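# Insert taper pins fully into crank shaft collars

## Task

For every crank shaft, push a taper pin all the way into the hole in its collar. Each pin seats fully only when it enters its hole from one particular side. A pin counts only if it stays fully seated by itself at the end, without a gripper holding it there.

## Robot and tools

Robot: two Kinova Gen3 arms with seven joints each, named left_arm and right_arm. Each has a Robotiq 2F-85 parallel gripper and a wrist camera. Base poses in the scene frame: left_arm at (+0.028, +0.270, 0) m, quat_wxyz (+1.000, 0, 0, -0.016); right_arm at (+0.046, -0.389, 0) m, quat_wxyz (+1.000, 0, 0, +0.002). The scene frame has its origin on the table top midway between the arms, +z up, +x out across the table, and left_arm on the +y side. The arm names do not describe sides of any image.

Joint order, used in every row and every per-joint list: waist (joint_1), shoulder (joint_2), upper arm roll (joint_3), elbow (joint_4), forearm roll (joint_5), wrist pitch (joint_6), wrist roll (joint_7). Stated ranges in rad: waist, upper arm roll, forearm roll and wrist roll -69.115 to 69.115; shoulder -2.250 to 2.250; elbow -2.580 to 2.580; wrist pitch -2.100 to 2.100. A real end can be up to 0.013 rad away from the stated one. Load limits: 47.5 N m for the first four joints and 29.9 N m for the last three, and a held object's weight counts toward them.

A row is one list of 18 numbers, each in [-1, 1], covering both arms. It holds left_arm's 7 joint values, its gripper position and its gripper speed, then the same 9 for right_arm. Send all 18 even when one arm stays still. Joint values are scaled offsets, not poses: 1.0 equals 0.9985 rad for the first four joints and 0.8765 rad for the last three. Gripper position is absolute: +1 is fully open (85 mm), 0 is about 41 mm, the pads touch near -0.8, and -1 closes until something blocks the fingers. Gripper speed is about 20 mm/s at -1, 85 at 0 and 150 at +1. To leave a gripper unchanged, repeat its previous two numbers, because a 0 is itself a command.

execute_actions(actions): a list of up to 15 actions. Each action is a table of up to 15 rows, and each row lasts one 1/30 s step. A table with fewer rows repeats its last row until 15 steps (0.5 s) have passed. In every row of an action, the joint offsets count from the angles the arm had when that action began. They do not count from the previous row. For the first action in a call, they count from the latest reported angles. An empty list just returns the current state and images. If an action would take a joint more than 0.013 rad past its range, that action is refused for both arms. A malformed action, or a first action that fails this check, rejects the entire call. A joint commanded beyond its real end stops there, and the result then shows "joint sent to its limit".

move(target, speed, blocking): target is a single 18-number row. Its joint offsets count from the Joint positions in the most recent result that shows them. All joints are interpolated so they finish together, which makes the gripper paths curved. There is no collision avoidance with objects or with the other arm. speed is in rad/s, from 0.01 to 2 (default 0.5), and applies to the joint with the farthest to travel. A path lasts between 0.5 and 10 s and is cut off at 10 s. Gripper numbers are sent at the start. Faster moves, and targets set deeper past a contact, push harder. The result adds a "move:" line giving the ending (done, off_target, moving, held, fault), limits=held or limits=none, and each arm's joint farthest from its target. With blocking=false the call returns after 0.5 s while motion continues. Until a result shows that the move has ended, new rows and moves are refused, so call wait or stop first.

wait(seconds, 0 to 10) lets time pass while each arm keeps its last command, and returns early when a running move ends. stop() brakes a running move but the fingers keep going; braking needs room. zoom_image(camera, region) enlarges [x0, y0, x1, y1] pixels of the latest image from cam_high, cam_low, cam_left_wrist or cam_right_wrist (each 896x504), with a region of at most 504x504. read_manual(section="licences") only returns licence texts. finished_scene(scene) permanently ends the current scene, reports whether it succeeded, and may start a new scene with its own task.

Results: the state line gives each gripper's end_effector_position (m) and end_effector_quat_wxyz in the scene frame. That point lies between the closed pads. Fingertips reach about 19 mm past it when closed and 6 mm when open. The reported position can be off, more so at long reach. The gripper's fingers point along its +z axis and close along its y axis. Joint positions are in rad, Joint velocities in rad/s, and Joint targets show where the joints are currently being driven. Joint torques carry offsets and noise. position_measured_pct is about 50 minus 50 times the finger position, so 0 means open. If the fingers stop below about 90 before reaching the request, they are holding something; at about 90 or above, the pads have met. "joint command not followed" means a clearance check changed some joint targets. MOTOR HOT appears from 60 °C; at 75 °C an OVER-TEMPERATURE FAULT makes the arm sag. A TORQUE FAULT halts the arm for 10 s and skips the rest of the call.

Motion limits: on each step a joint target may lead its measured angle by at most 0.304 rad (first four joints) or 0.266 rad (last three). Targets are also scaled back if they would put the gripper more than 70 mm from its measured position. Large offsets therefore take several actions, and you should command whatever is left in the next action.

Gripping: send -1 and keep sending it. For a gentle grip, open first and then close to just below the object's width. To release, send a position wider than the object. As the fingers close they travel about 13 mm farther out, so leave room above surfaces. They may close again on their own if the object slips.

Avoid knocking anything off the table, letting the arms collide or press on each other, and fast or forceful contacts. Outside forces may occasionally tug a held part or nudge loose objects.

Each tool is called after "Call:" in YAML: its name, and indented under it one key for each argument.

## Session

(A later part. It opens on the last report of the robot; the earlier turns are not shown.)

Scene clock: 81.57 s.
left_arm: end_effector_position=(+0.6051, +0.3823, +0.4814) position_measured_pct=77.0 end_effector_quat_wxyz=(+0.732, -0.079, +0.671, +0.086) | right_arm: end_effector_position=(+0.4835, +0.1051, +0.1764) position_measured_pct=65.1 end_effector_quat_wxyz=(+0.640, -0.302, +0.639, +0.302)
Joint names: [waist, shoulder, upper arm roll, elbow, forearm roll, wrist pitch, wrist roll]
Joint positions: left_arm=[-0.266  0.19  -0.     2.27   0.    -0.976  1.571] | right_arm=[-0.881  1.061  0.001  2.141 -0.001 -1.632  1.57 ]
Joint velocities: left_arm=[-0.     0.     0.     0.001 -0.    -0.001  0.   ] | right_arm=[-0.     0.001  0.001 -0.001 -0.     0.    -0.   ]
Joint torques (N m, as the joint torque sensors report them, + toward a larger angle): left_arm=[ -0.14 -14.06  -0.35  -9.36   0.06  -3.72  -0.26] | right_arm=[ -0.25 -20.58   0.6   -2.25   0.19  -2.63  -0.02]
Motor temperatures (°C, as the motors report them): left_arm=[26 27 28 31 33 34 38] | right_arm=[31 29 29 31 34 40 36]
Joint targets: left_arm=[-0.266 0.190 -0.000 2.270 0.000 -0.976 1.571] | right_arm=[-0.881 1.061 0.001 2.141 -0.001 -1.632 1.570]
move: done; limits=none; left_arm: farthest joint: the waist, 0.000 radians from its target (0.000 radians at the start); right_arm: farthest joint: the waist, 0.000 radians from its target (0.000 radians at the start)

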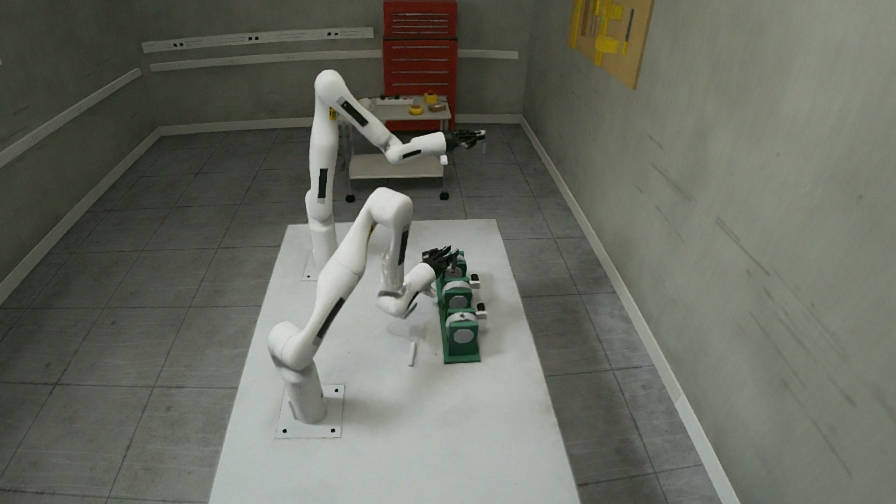

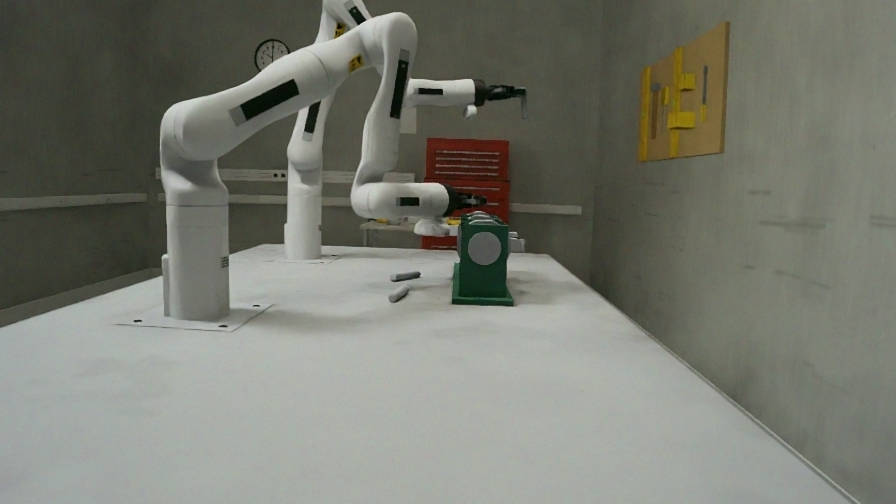

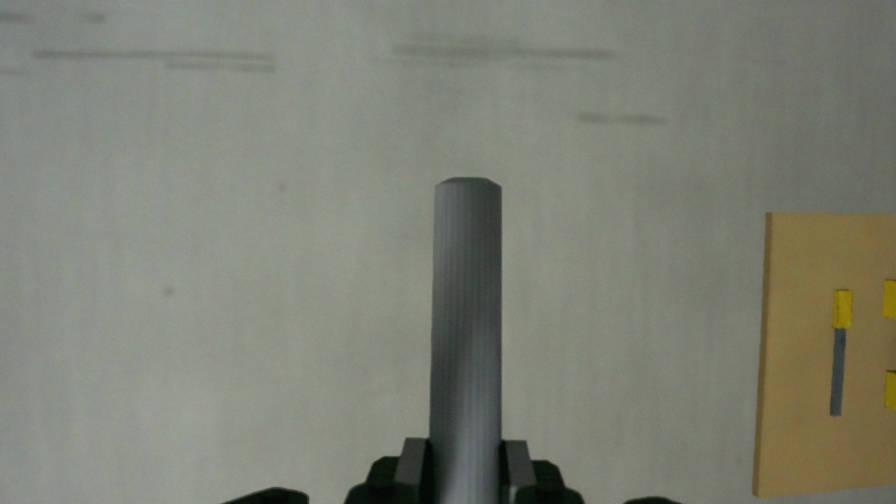

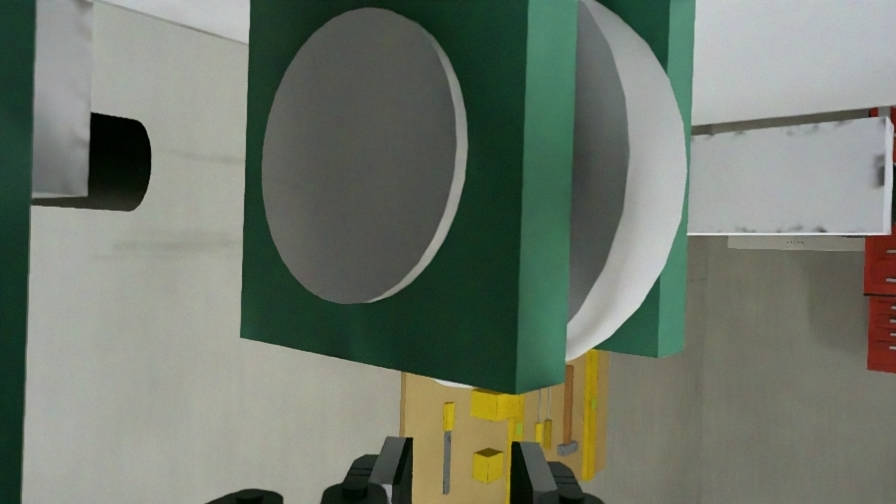

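Call:
move:
  target: [0,0,0,0,0,0,0,-1,0, 0.15,-0.6,0,0.1,0,0.7,0,-1,0]
  speed: 1.0

Call:
move:
  target: [0.55,0,0,0,0,0,0,-1,0, 0.99,-0.2,0,-0.1,0,0.98,0,-1,0]
  speed: 1.2

Call:
move:
  target: [0.4075,0.671,0,0.0137,0,-0.681,0,-1,0, 0.25,0,0,-0.2,0,0.98,0,-1,0]
  speed: 1.0

Scene clock: 83.47 s.
left_arm: end_effector_position=(+0.6051, +0.3823, +0.4814) position_measured_pct=77.0 end_effector_quat_wxyz=(+0.732, -0.079, +0.671, +0.086) | right_arm: end_effector_position=(+0.5307, +0.0147, +0.3413) position_measured_pct=91.7 end_effector_quat_wxyz=(+0.621, -0.267, +0.697, +0.238)
Joint names: [waist, shoulder, upper arm roll, elbow, forearm roll, wrist pitch, wrist roll]
Joint positions: left_arm=[-0.266  0.19  -0.     2.27   0.    -0.976  1.571] | right_arm=[-0.731  0.462  0.001  2.241 -0.001 -1.018  1.57 ]
Joint velocities: left_arm=[0.    0.    0.    0.    0.    0.001 0.   ] | right_arm=[ 0.001 -0.003  0.002 -0.001  0.     0.     0.   ]
Joint torques (N m, as the joint torque sensors report them, + toward a larger angle): left_arm=[ -0.3  -13.97  -0.39  -9.58  -0.09  -4.05  -0.06] | right_arm=[ -0.34 -16.64   0.37  -6.33   0.03  -2.76   0.09]
Motor temperatures (°C, as the motors report them): left_arm=[26 27 28 31 33 34 38] | right_arm=[31 29 29 31 34 40 36]
Joint targets: left_arm=[-0.266 0.190 -0.000 2.270 0.000 -0.976 1.571] | right_arm=[-0.731 0.462 0.001 2.241 -0.001 -1.018 1.570]
move: done; limits=none; left_arm: farthest joint: the waist, 0.000 radians from its target (0.000 radians at the start); right_arm: farthest joint: the shoulder, 0.001 radians from its target (0.600 radians at the start)

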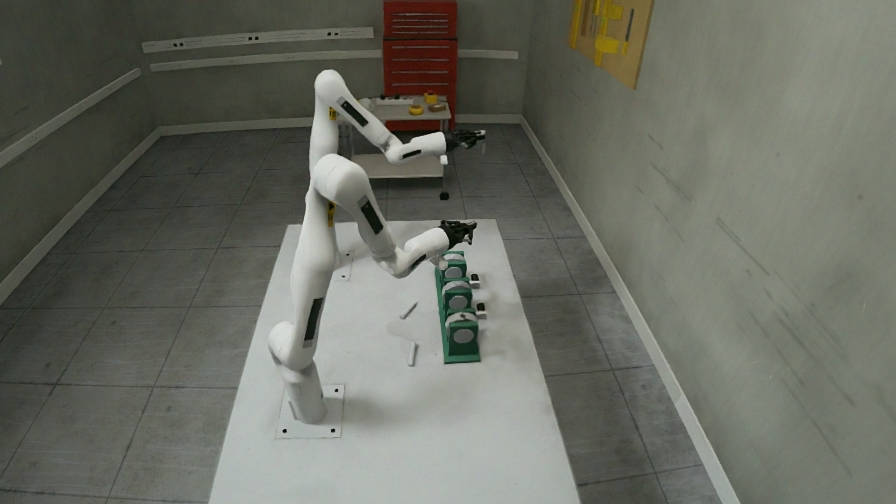

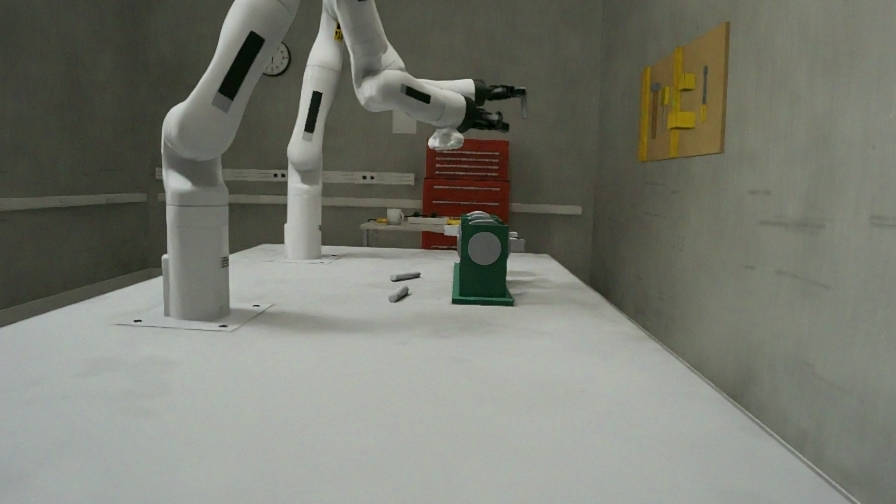

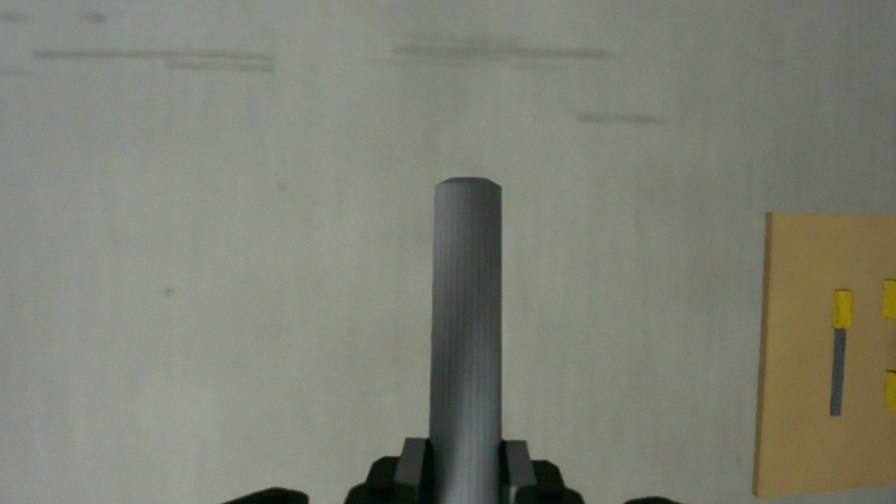

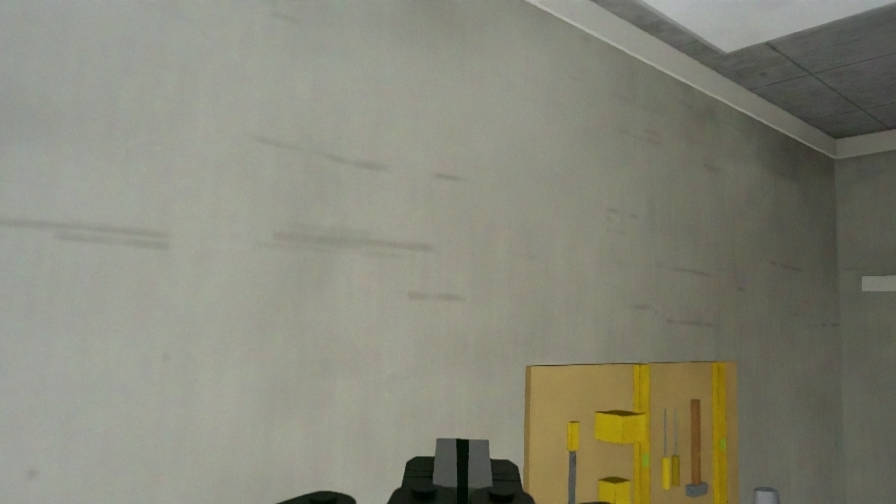

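Scene clock: 85.37 s.
left_arm: end_effector_position=(+0.5788, +0.0644, +0.4814) position_measured_pct=77.0 end_effector_quat_wxyz=(+0.728, +0.106, +0.667, -0.116) | right_arm: end_effector_position=(+0.5850, -0.5551, +0.2643) position_measured_pct=91.7 end_effector_quat_wxyz=(+0.430, +0.115, +0.894, -0.055)
Joint names: [waist, shoulder, upper arm roll, elbow, forearm roll, wrist pitch, wrist roll]
Joint positions: left_arm=[ 0.283  0.19  -0.     2.27   0.    -0.976  1.571] | right_arm=[ 0.257  0.263  0.001  2.141 -0.001 -0.159  1.57 ]
Joint velocities: left_arm=[ 0.     0.    -0.001  0.     0.    -0.002  0.   ] | right_arm=[ 0.002 -0.002 -0.002  0.002  0.    -0.001  0.   ]
Joint torques (N m, as the joint torque sensors report them, + toward a larger angle): left_arm=[ -0.13 -13.91  -0.09  -9.9    0.03  -3.7   -0.34] | right_arm=[ -0.47 -14.41   0.4   -7.97   0.34  -1.95   0.14]
Motor temperatures (°C, as the motors report them): left_arm=[26 27 28 31 33 34 38] | right_arm=[31 29 29 31 34 40 36]
Joint targets: left_arm=[0.283 0.190 -0.000 2.270 0.000 -0.976 1.571] | right_arm=[0.257 0.263 0.001 2.141 -0.001 -0.159 1.570]
move: done; limits=none; left_arm: farthest joint: the waist, 0.000 radians from its target (0.550 radians at the start); right_arm: farthest joint: the waist, 0.000 radians from its target (0.989 radians at the start)

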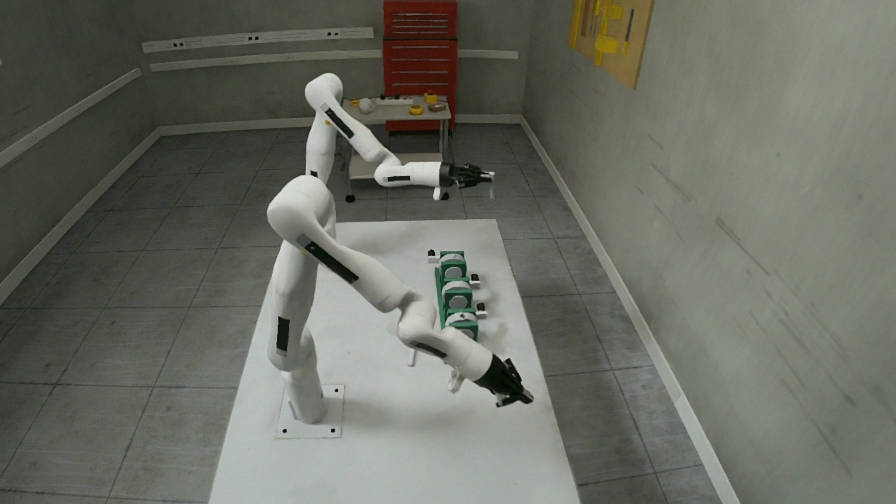

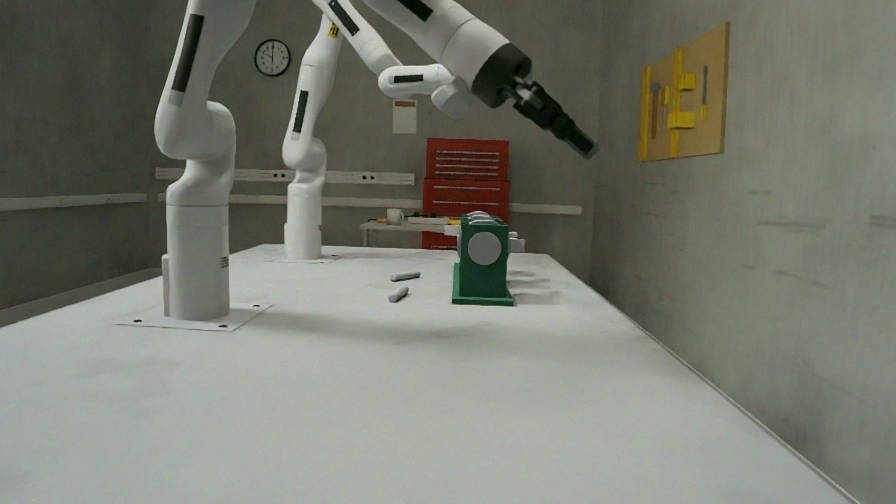

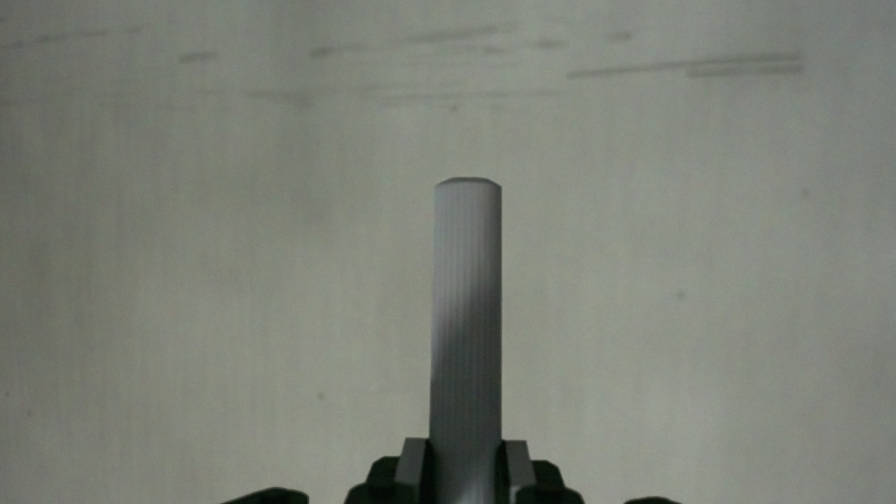

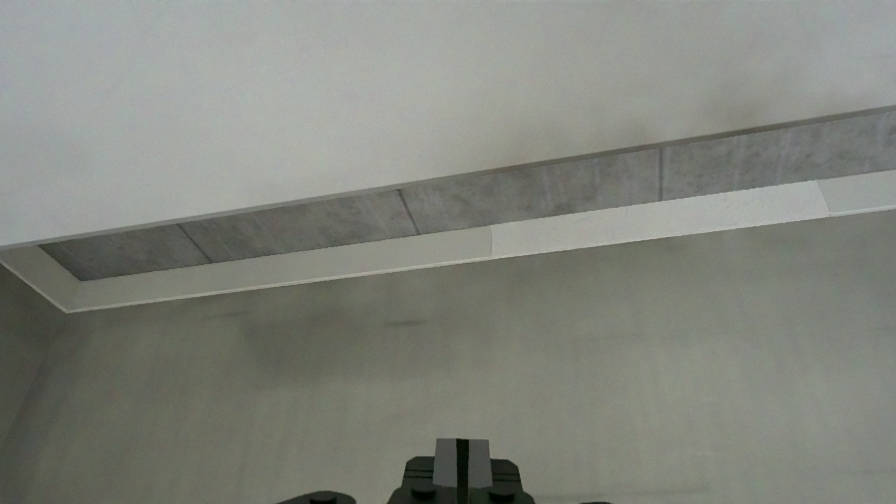

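Scene clock: 86.93 s.
left_arm: end_effector_position=(+0.4839, -0.1646, +0.2456) position_measured_pct=77.0 end_effector_quat_wxyz=(+0.662, +0.250, +0.661, -0.250) | right_arm: end_effector_position=(+0.4153, -0.6211, +0.2025) position_measured_pct=91.7 end_effector_quat_wxyz=(+0.115, +0.248, +0.961, -0.029)
Joint names: [waist, shoulder, upper arm roll, elbow, forearm roll, wrist pitch, wrist roll]
Joint positions: left_arm=[ 0.69   0.859 -0.     2.283  0.    -1.573  1.571] | right_arm=[ 0.507  0.263  0.001  1.941 -0.001  0.7    1.57 ]
Joint velocities: left_arm=[ 0.002  0.003 -0.002  0.     0.     0.     0.   ] | right_arm=[ 0.001 -0.001 -0.002  0.    -0.001 -0.001  0.   ]
Joint torques (N m, as the joint torque sensors report them, + toward a larger angle): left_arm=[ -0.4  -20.17  -0.14  -3.5   -0.18  -3.73  -0.05] | right_arm=[ -0.03 -13.69   0.52  -7.43   0.09  -0.56  -0.03]
Motor temperatures (°C, as the motors report them): left_arm=[26 27 28 31 33 34 38] | right_arm=[31 29 29 31 34 40 36]
Joint targets: left_arm=[0.690 0.860 -0.000 2.283 0.000 -1.573 1.571] | right_arm=[0.507 0.263 0.001 1.941 -0.001 0.700 1.570]
move: done; limits=none; left_arm: farthest joint: the shoulder, 0.001 radians from its target (0.670 radians at the start); right_arm: farthest joint: the waist, 0.000 radians from its target (0.250 radians at the start)

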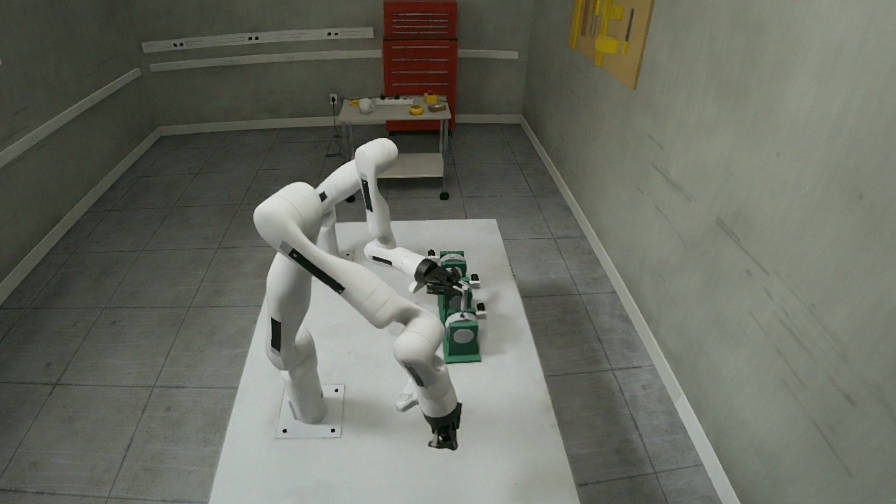

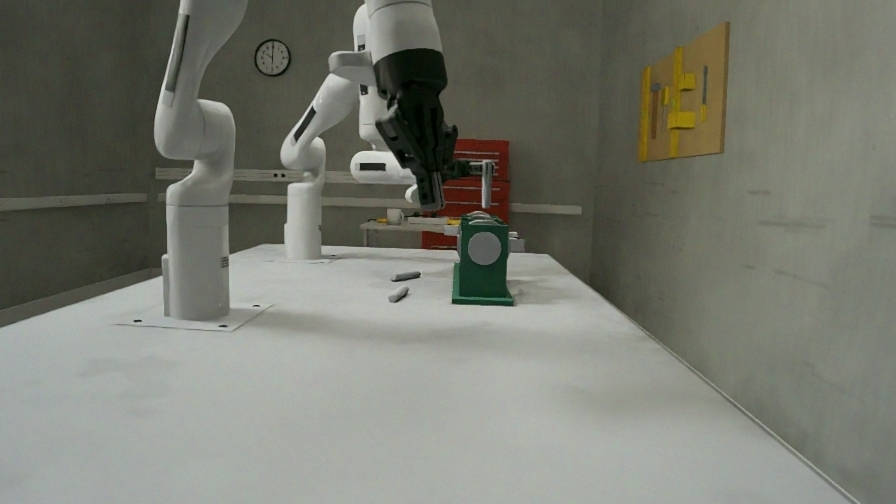

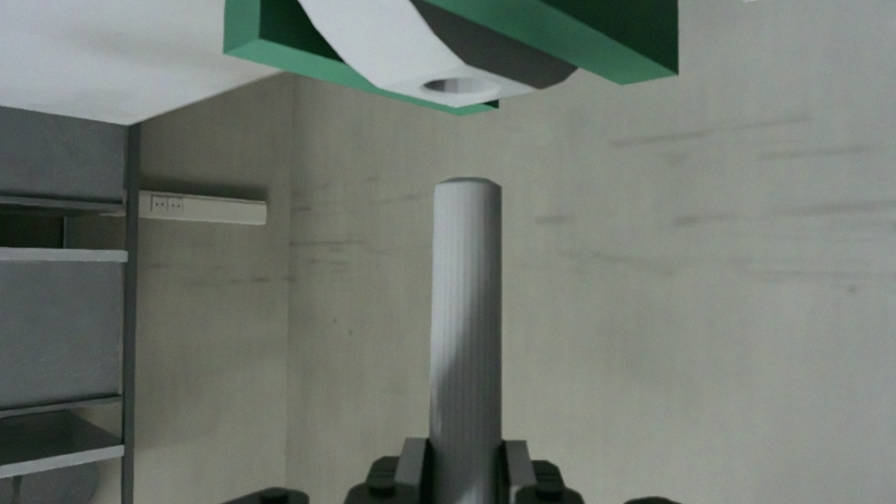

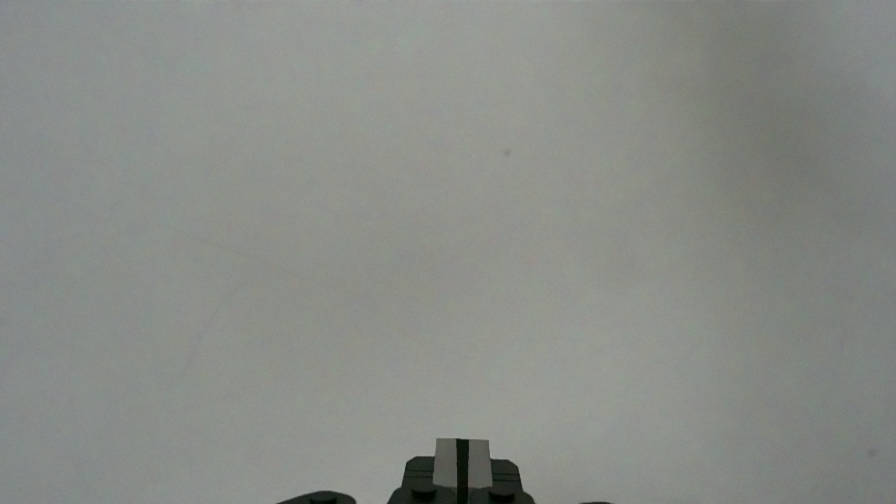

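Call:
move:
  target: [0.002,0.0535,0,-0.008,0,-0.051,0,-1,0, 0,0,0,0,0,0,0,-1,0]
  speed: 0.12

Call:
zoom_image:
  camera: "cam_left_wrist"
  region: [380,110,560,210]

Call:
zoom_image:
  camera: "cam_low"
  region: [440,170,530,230]

Scene clock: 88.20 s.
left_arm: end_effector_position=(+0.4830, -0.1655, +0.2286) position_measured_pct=77.0 end_effector_quat_wxyz=(+0.662, +0.250, +0.661, -0.250) | right_arm: end_effector_position=(+0.4153, -0.6211, +0.2025) position_measured_pct=91.7 end_effector_quat_wxyz=(+0.115, +0.248, +0.961, -0.029)
Joint names: [waist, shoulder, upper arm roll, elbow, forearm roll, wrist pitch, wrist roll]
Joint positions: left_arm=[ 0.692  0.912 -0.     2.275  0.    -1.618  1.571] | right_arm=[ 0.507  0.263  0.001  1.941 -0.001  0.7    1.57 ]
Joint velocities: left_arm=[-0.     0.005 -0.     0.001 -0.     0.001 -0.   ] | right_arm=[ 0.     0.001 -0.    -0.    -0.    -0.001 -0.   ]
Joint torques (N m, as the joint torque sensors report them, + toward a larger angle): left_arm=[ -0.27 -20.34  -0.06  -3.38  -0.18  -3.62  -0.03] | right_arm=[ -0.01 -13.41   0.61  -7.44   0.15  -0.56   0.25]
Motor temperatures (°C, as the motors report them): left_arm=[26 27 28 31 33 34 38] | right_arm=[31 29 29 31 34 40 36]
Joint targets: left_arm=[0.692 0.913 -0.000 2.275 0.000 -1.618 1.571] | right_arm=[0.507 0.263 0.001 1.941 -0.001 0.700 1.570]
move: done; limits=none; left_arm: farthest joint: the waist, 0.000 radians from its target (0.002 radians at the start); right_arm: farthest joint: the waist, 0.000 radians from its target (0.000 radians at the start)

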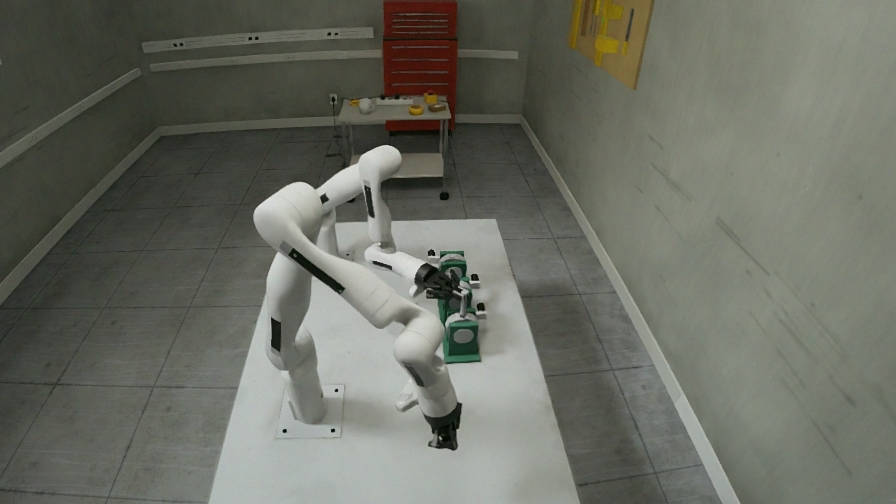

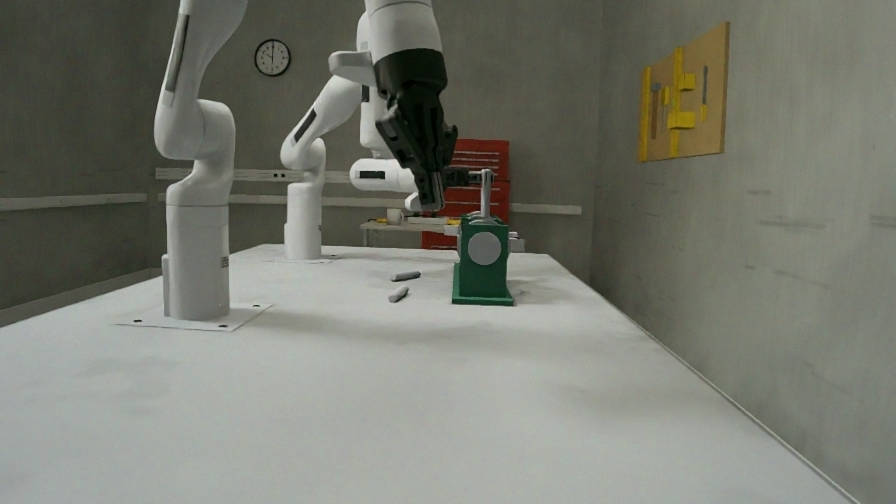

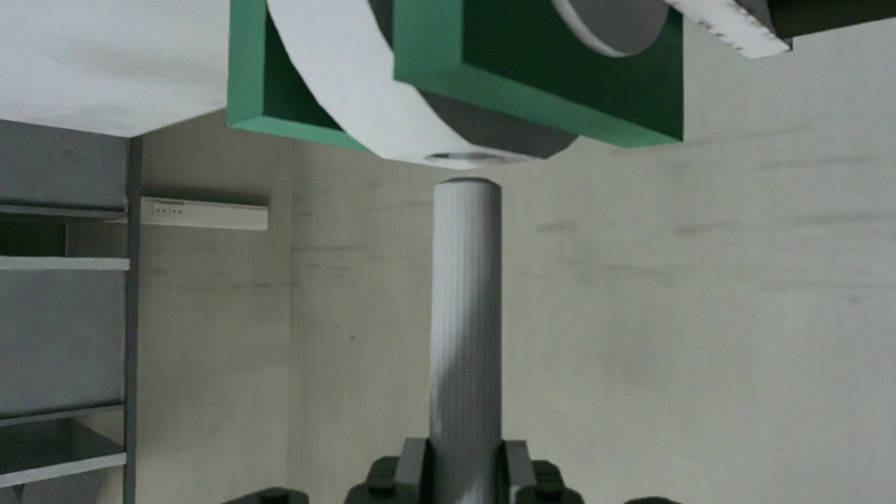

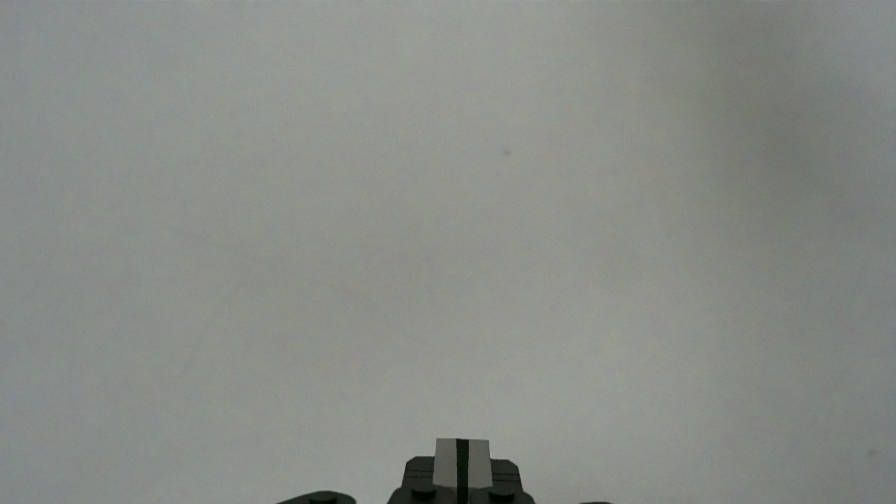

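Region (380, 110, 560, 210) of cam_left_wrist's 896x504 image, scaled by 2.800.

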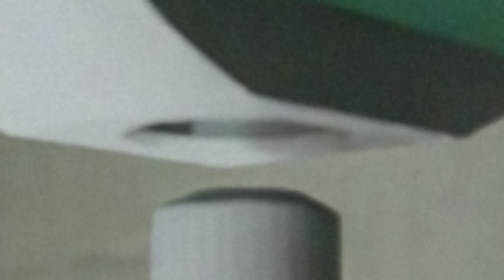

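Region (440, 170, 530, 230) of cam_low's 896x504 image, scaled by 5.600, with more detail than that image has.

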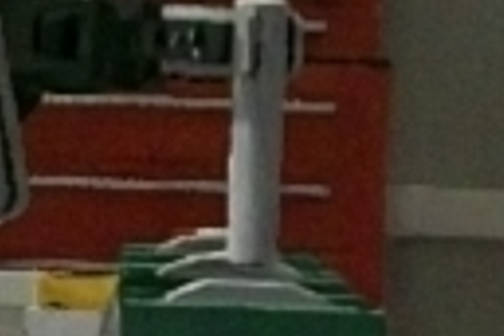

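Call:
move:
  target: [0.0012,0.041,0,-0.0085,0,-0.037,0,-1,0, 0,0,0,0,0,0,0,-1,0]
  speed: 0.05

Scene clock: 89.53 s.
left_arm: end_effector_position=(+0.4826, -0.1663, +0.2157) position_measured_pct=77.0 end_effector_quat_wxyz=(+0.662, +0.251, +0.660, -0.251) | right_arm: end_effector_position=(+0.4153, -0.6211, +0.2025) position_measured_pct=91.7 end_effector_quat_wxyz=(+0.115, +0.248, +0.961, -0.029)
Joint names: [waist, shoulder, upper arm roll, elbow, forearm roll, wrist pitch, wrist roll]
Joint positions: left_arm=[ 0.693  0.953 -0.     2.267  0.    -1.651  1.571] | right_arm=[ 0.507  0.263  0.001  1.941 -0.001  0.7    1.57 ]
Joint velocities: left_arm=[ 0.     0.002  0.003  0.001  0.     0.002 -0.   ] | right_arm=[-0.    -0.    -0.001 -0.001 -0.    -0.     0.   ]
Joint torques (N m, as the joint torque sensors report them, + toward a larger angle): left_arm=[  0.34 -19.7    0.12  -2.57  -0.07  -3.52  -0.07] | right_arm=[  0.09 -13.92   0.36  -7.32   0.13  -0.43  -0.19]
Motor temperatures (°C, as the motors report them): left_arm=[26 27 28 31 33 34 38] | right_arm=[31 29 29 31 34 40 36]
Joint targets: left_arm=[0.693 0.953 -0.000 2.267 0.000 -1.650 1.571] | right_arm=[0.507 0.263 0.001 1.941 -0.001 0.700 1.570]
move: done; limits=none; left_arm: farthest joint: the waist, 0.000 radians from its target (0.002 radians at the start); right_arm: farthest joint: the waist, 0.000 radians from its target (0.000 radians at the start)

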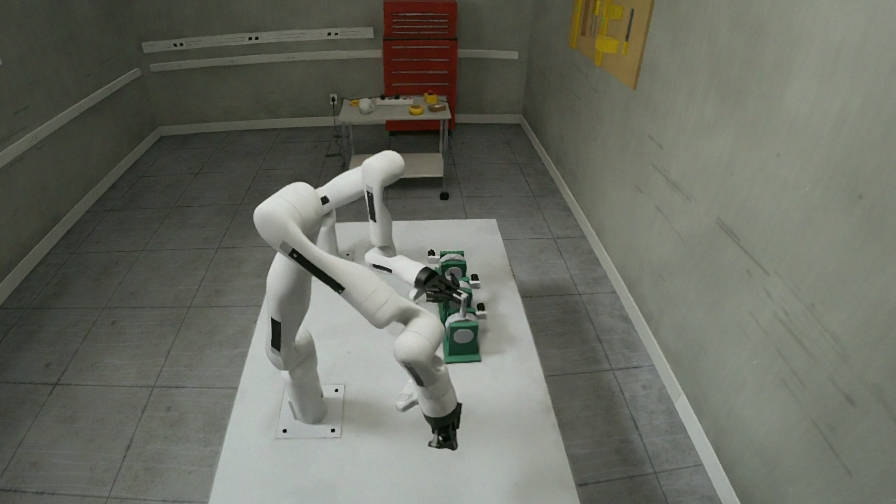

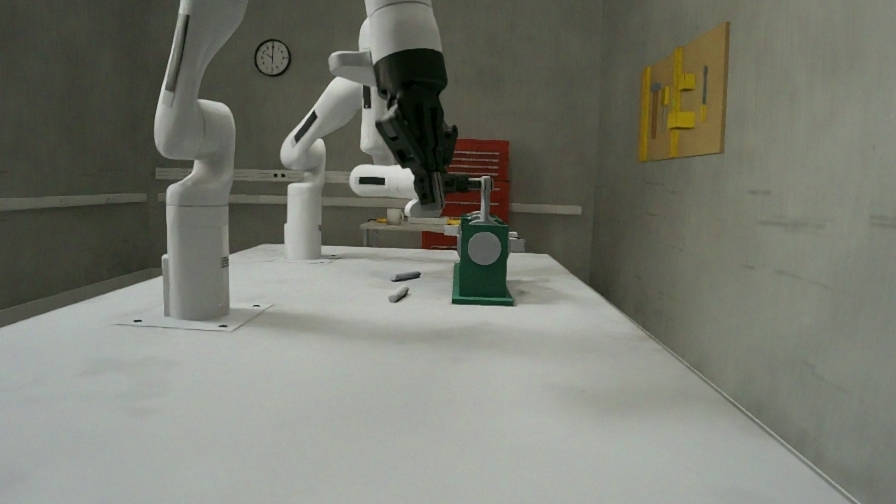

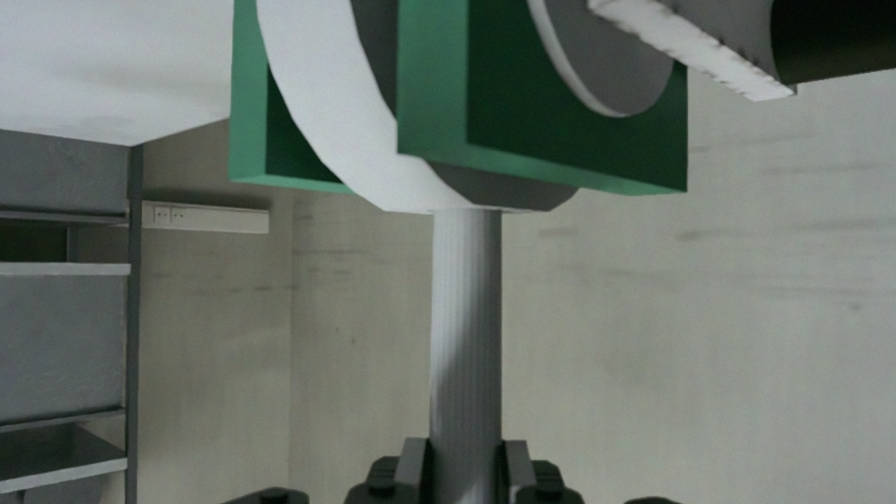

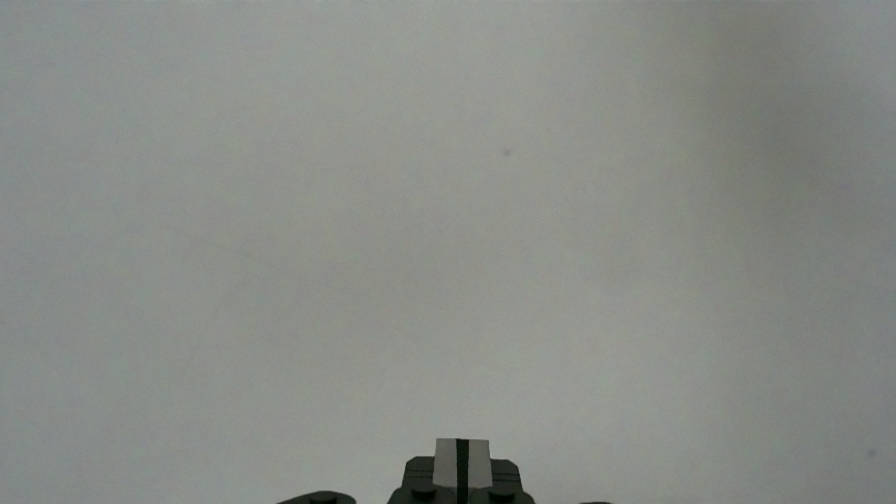

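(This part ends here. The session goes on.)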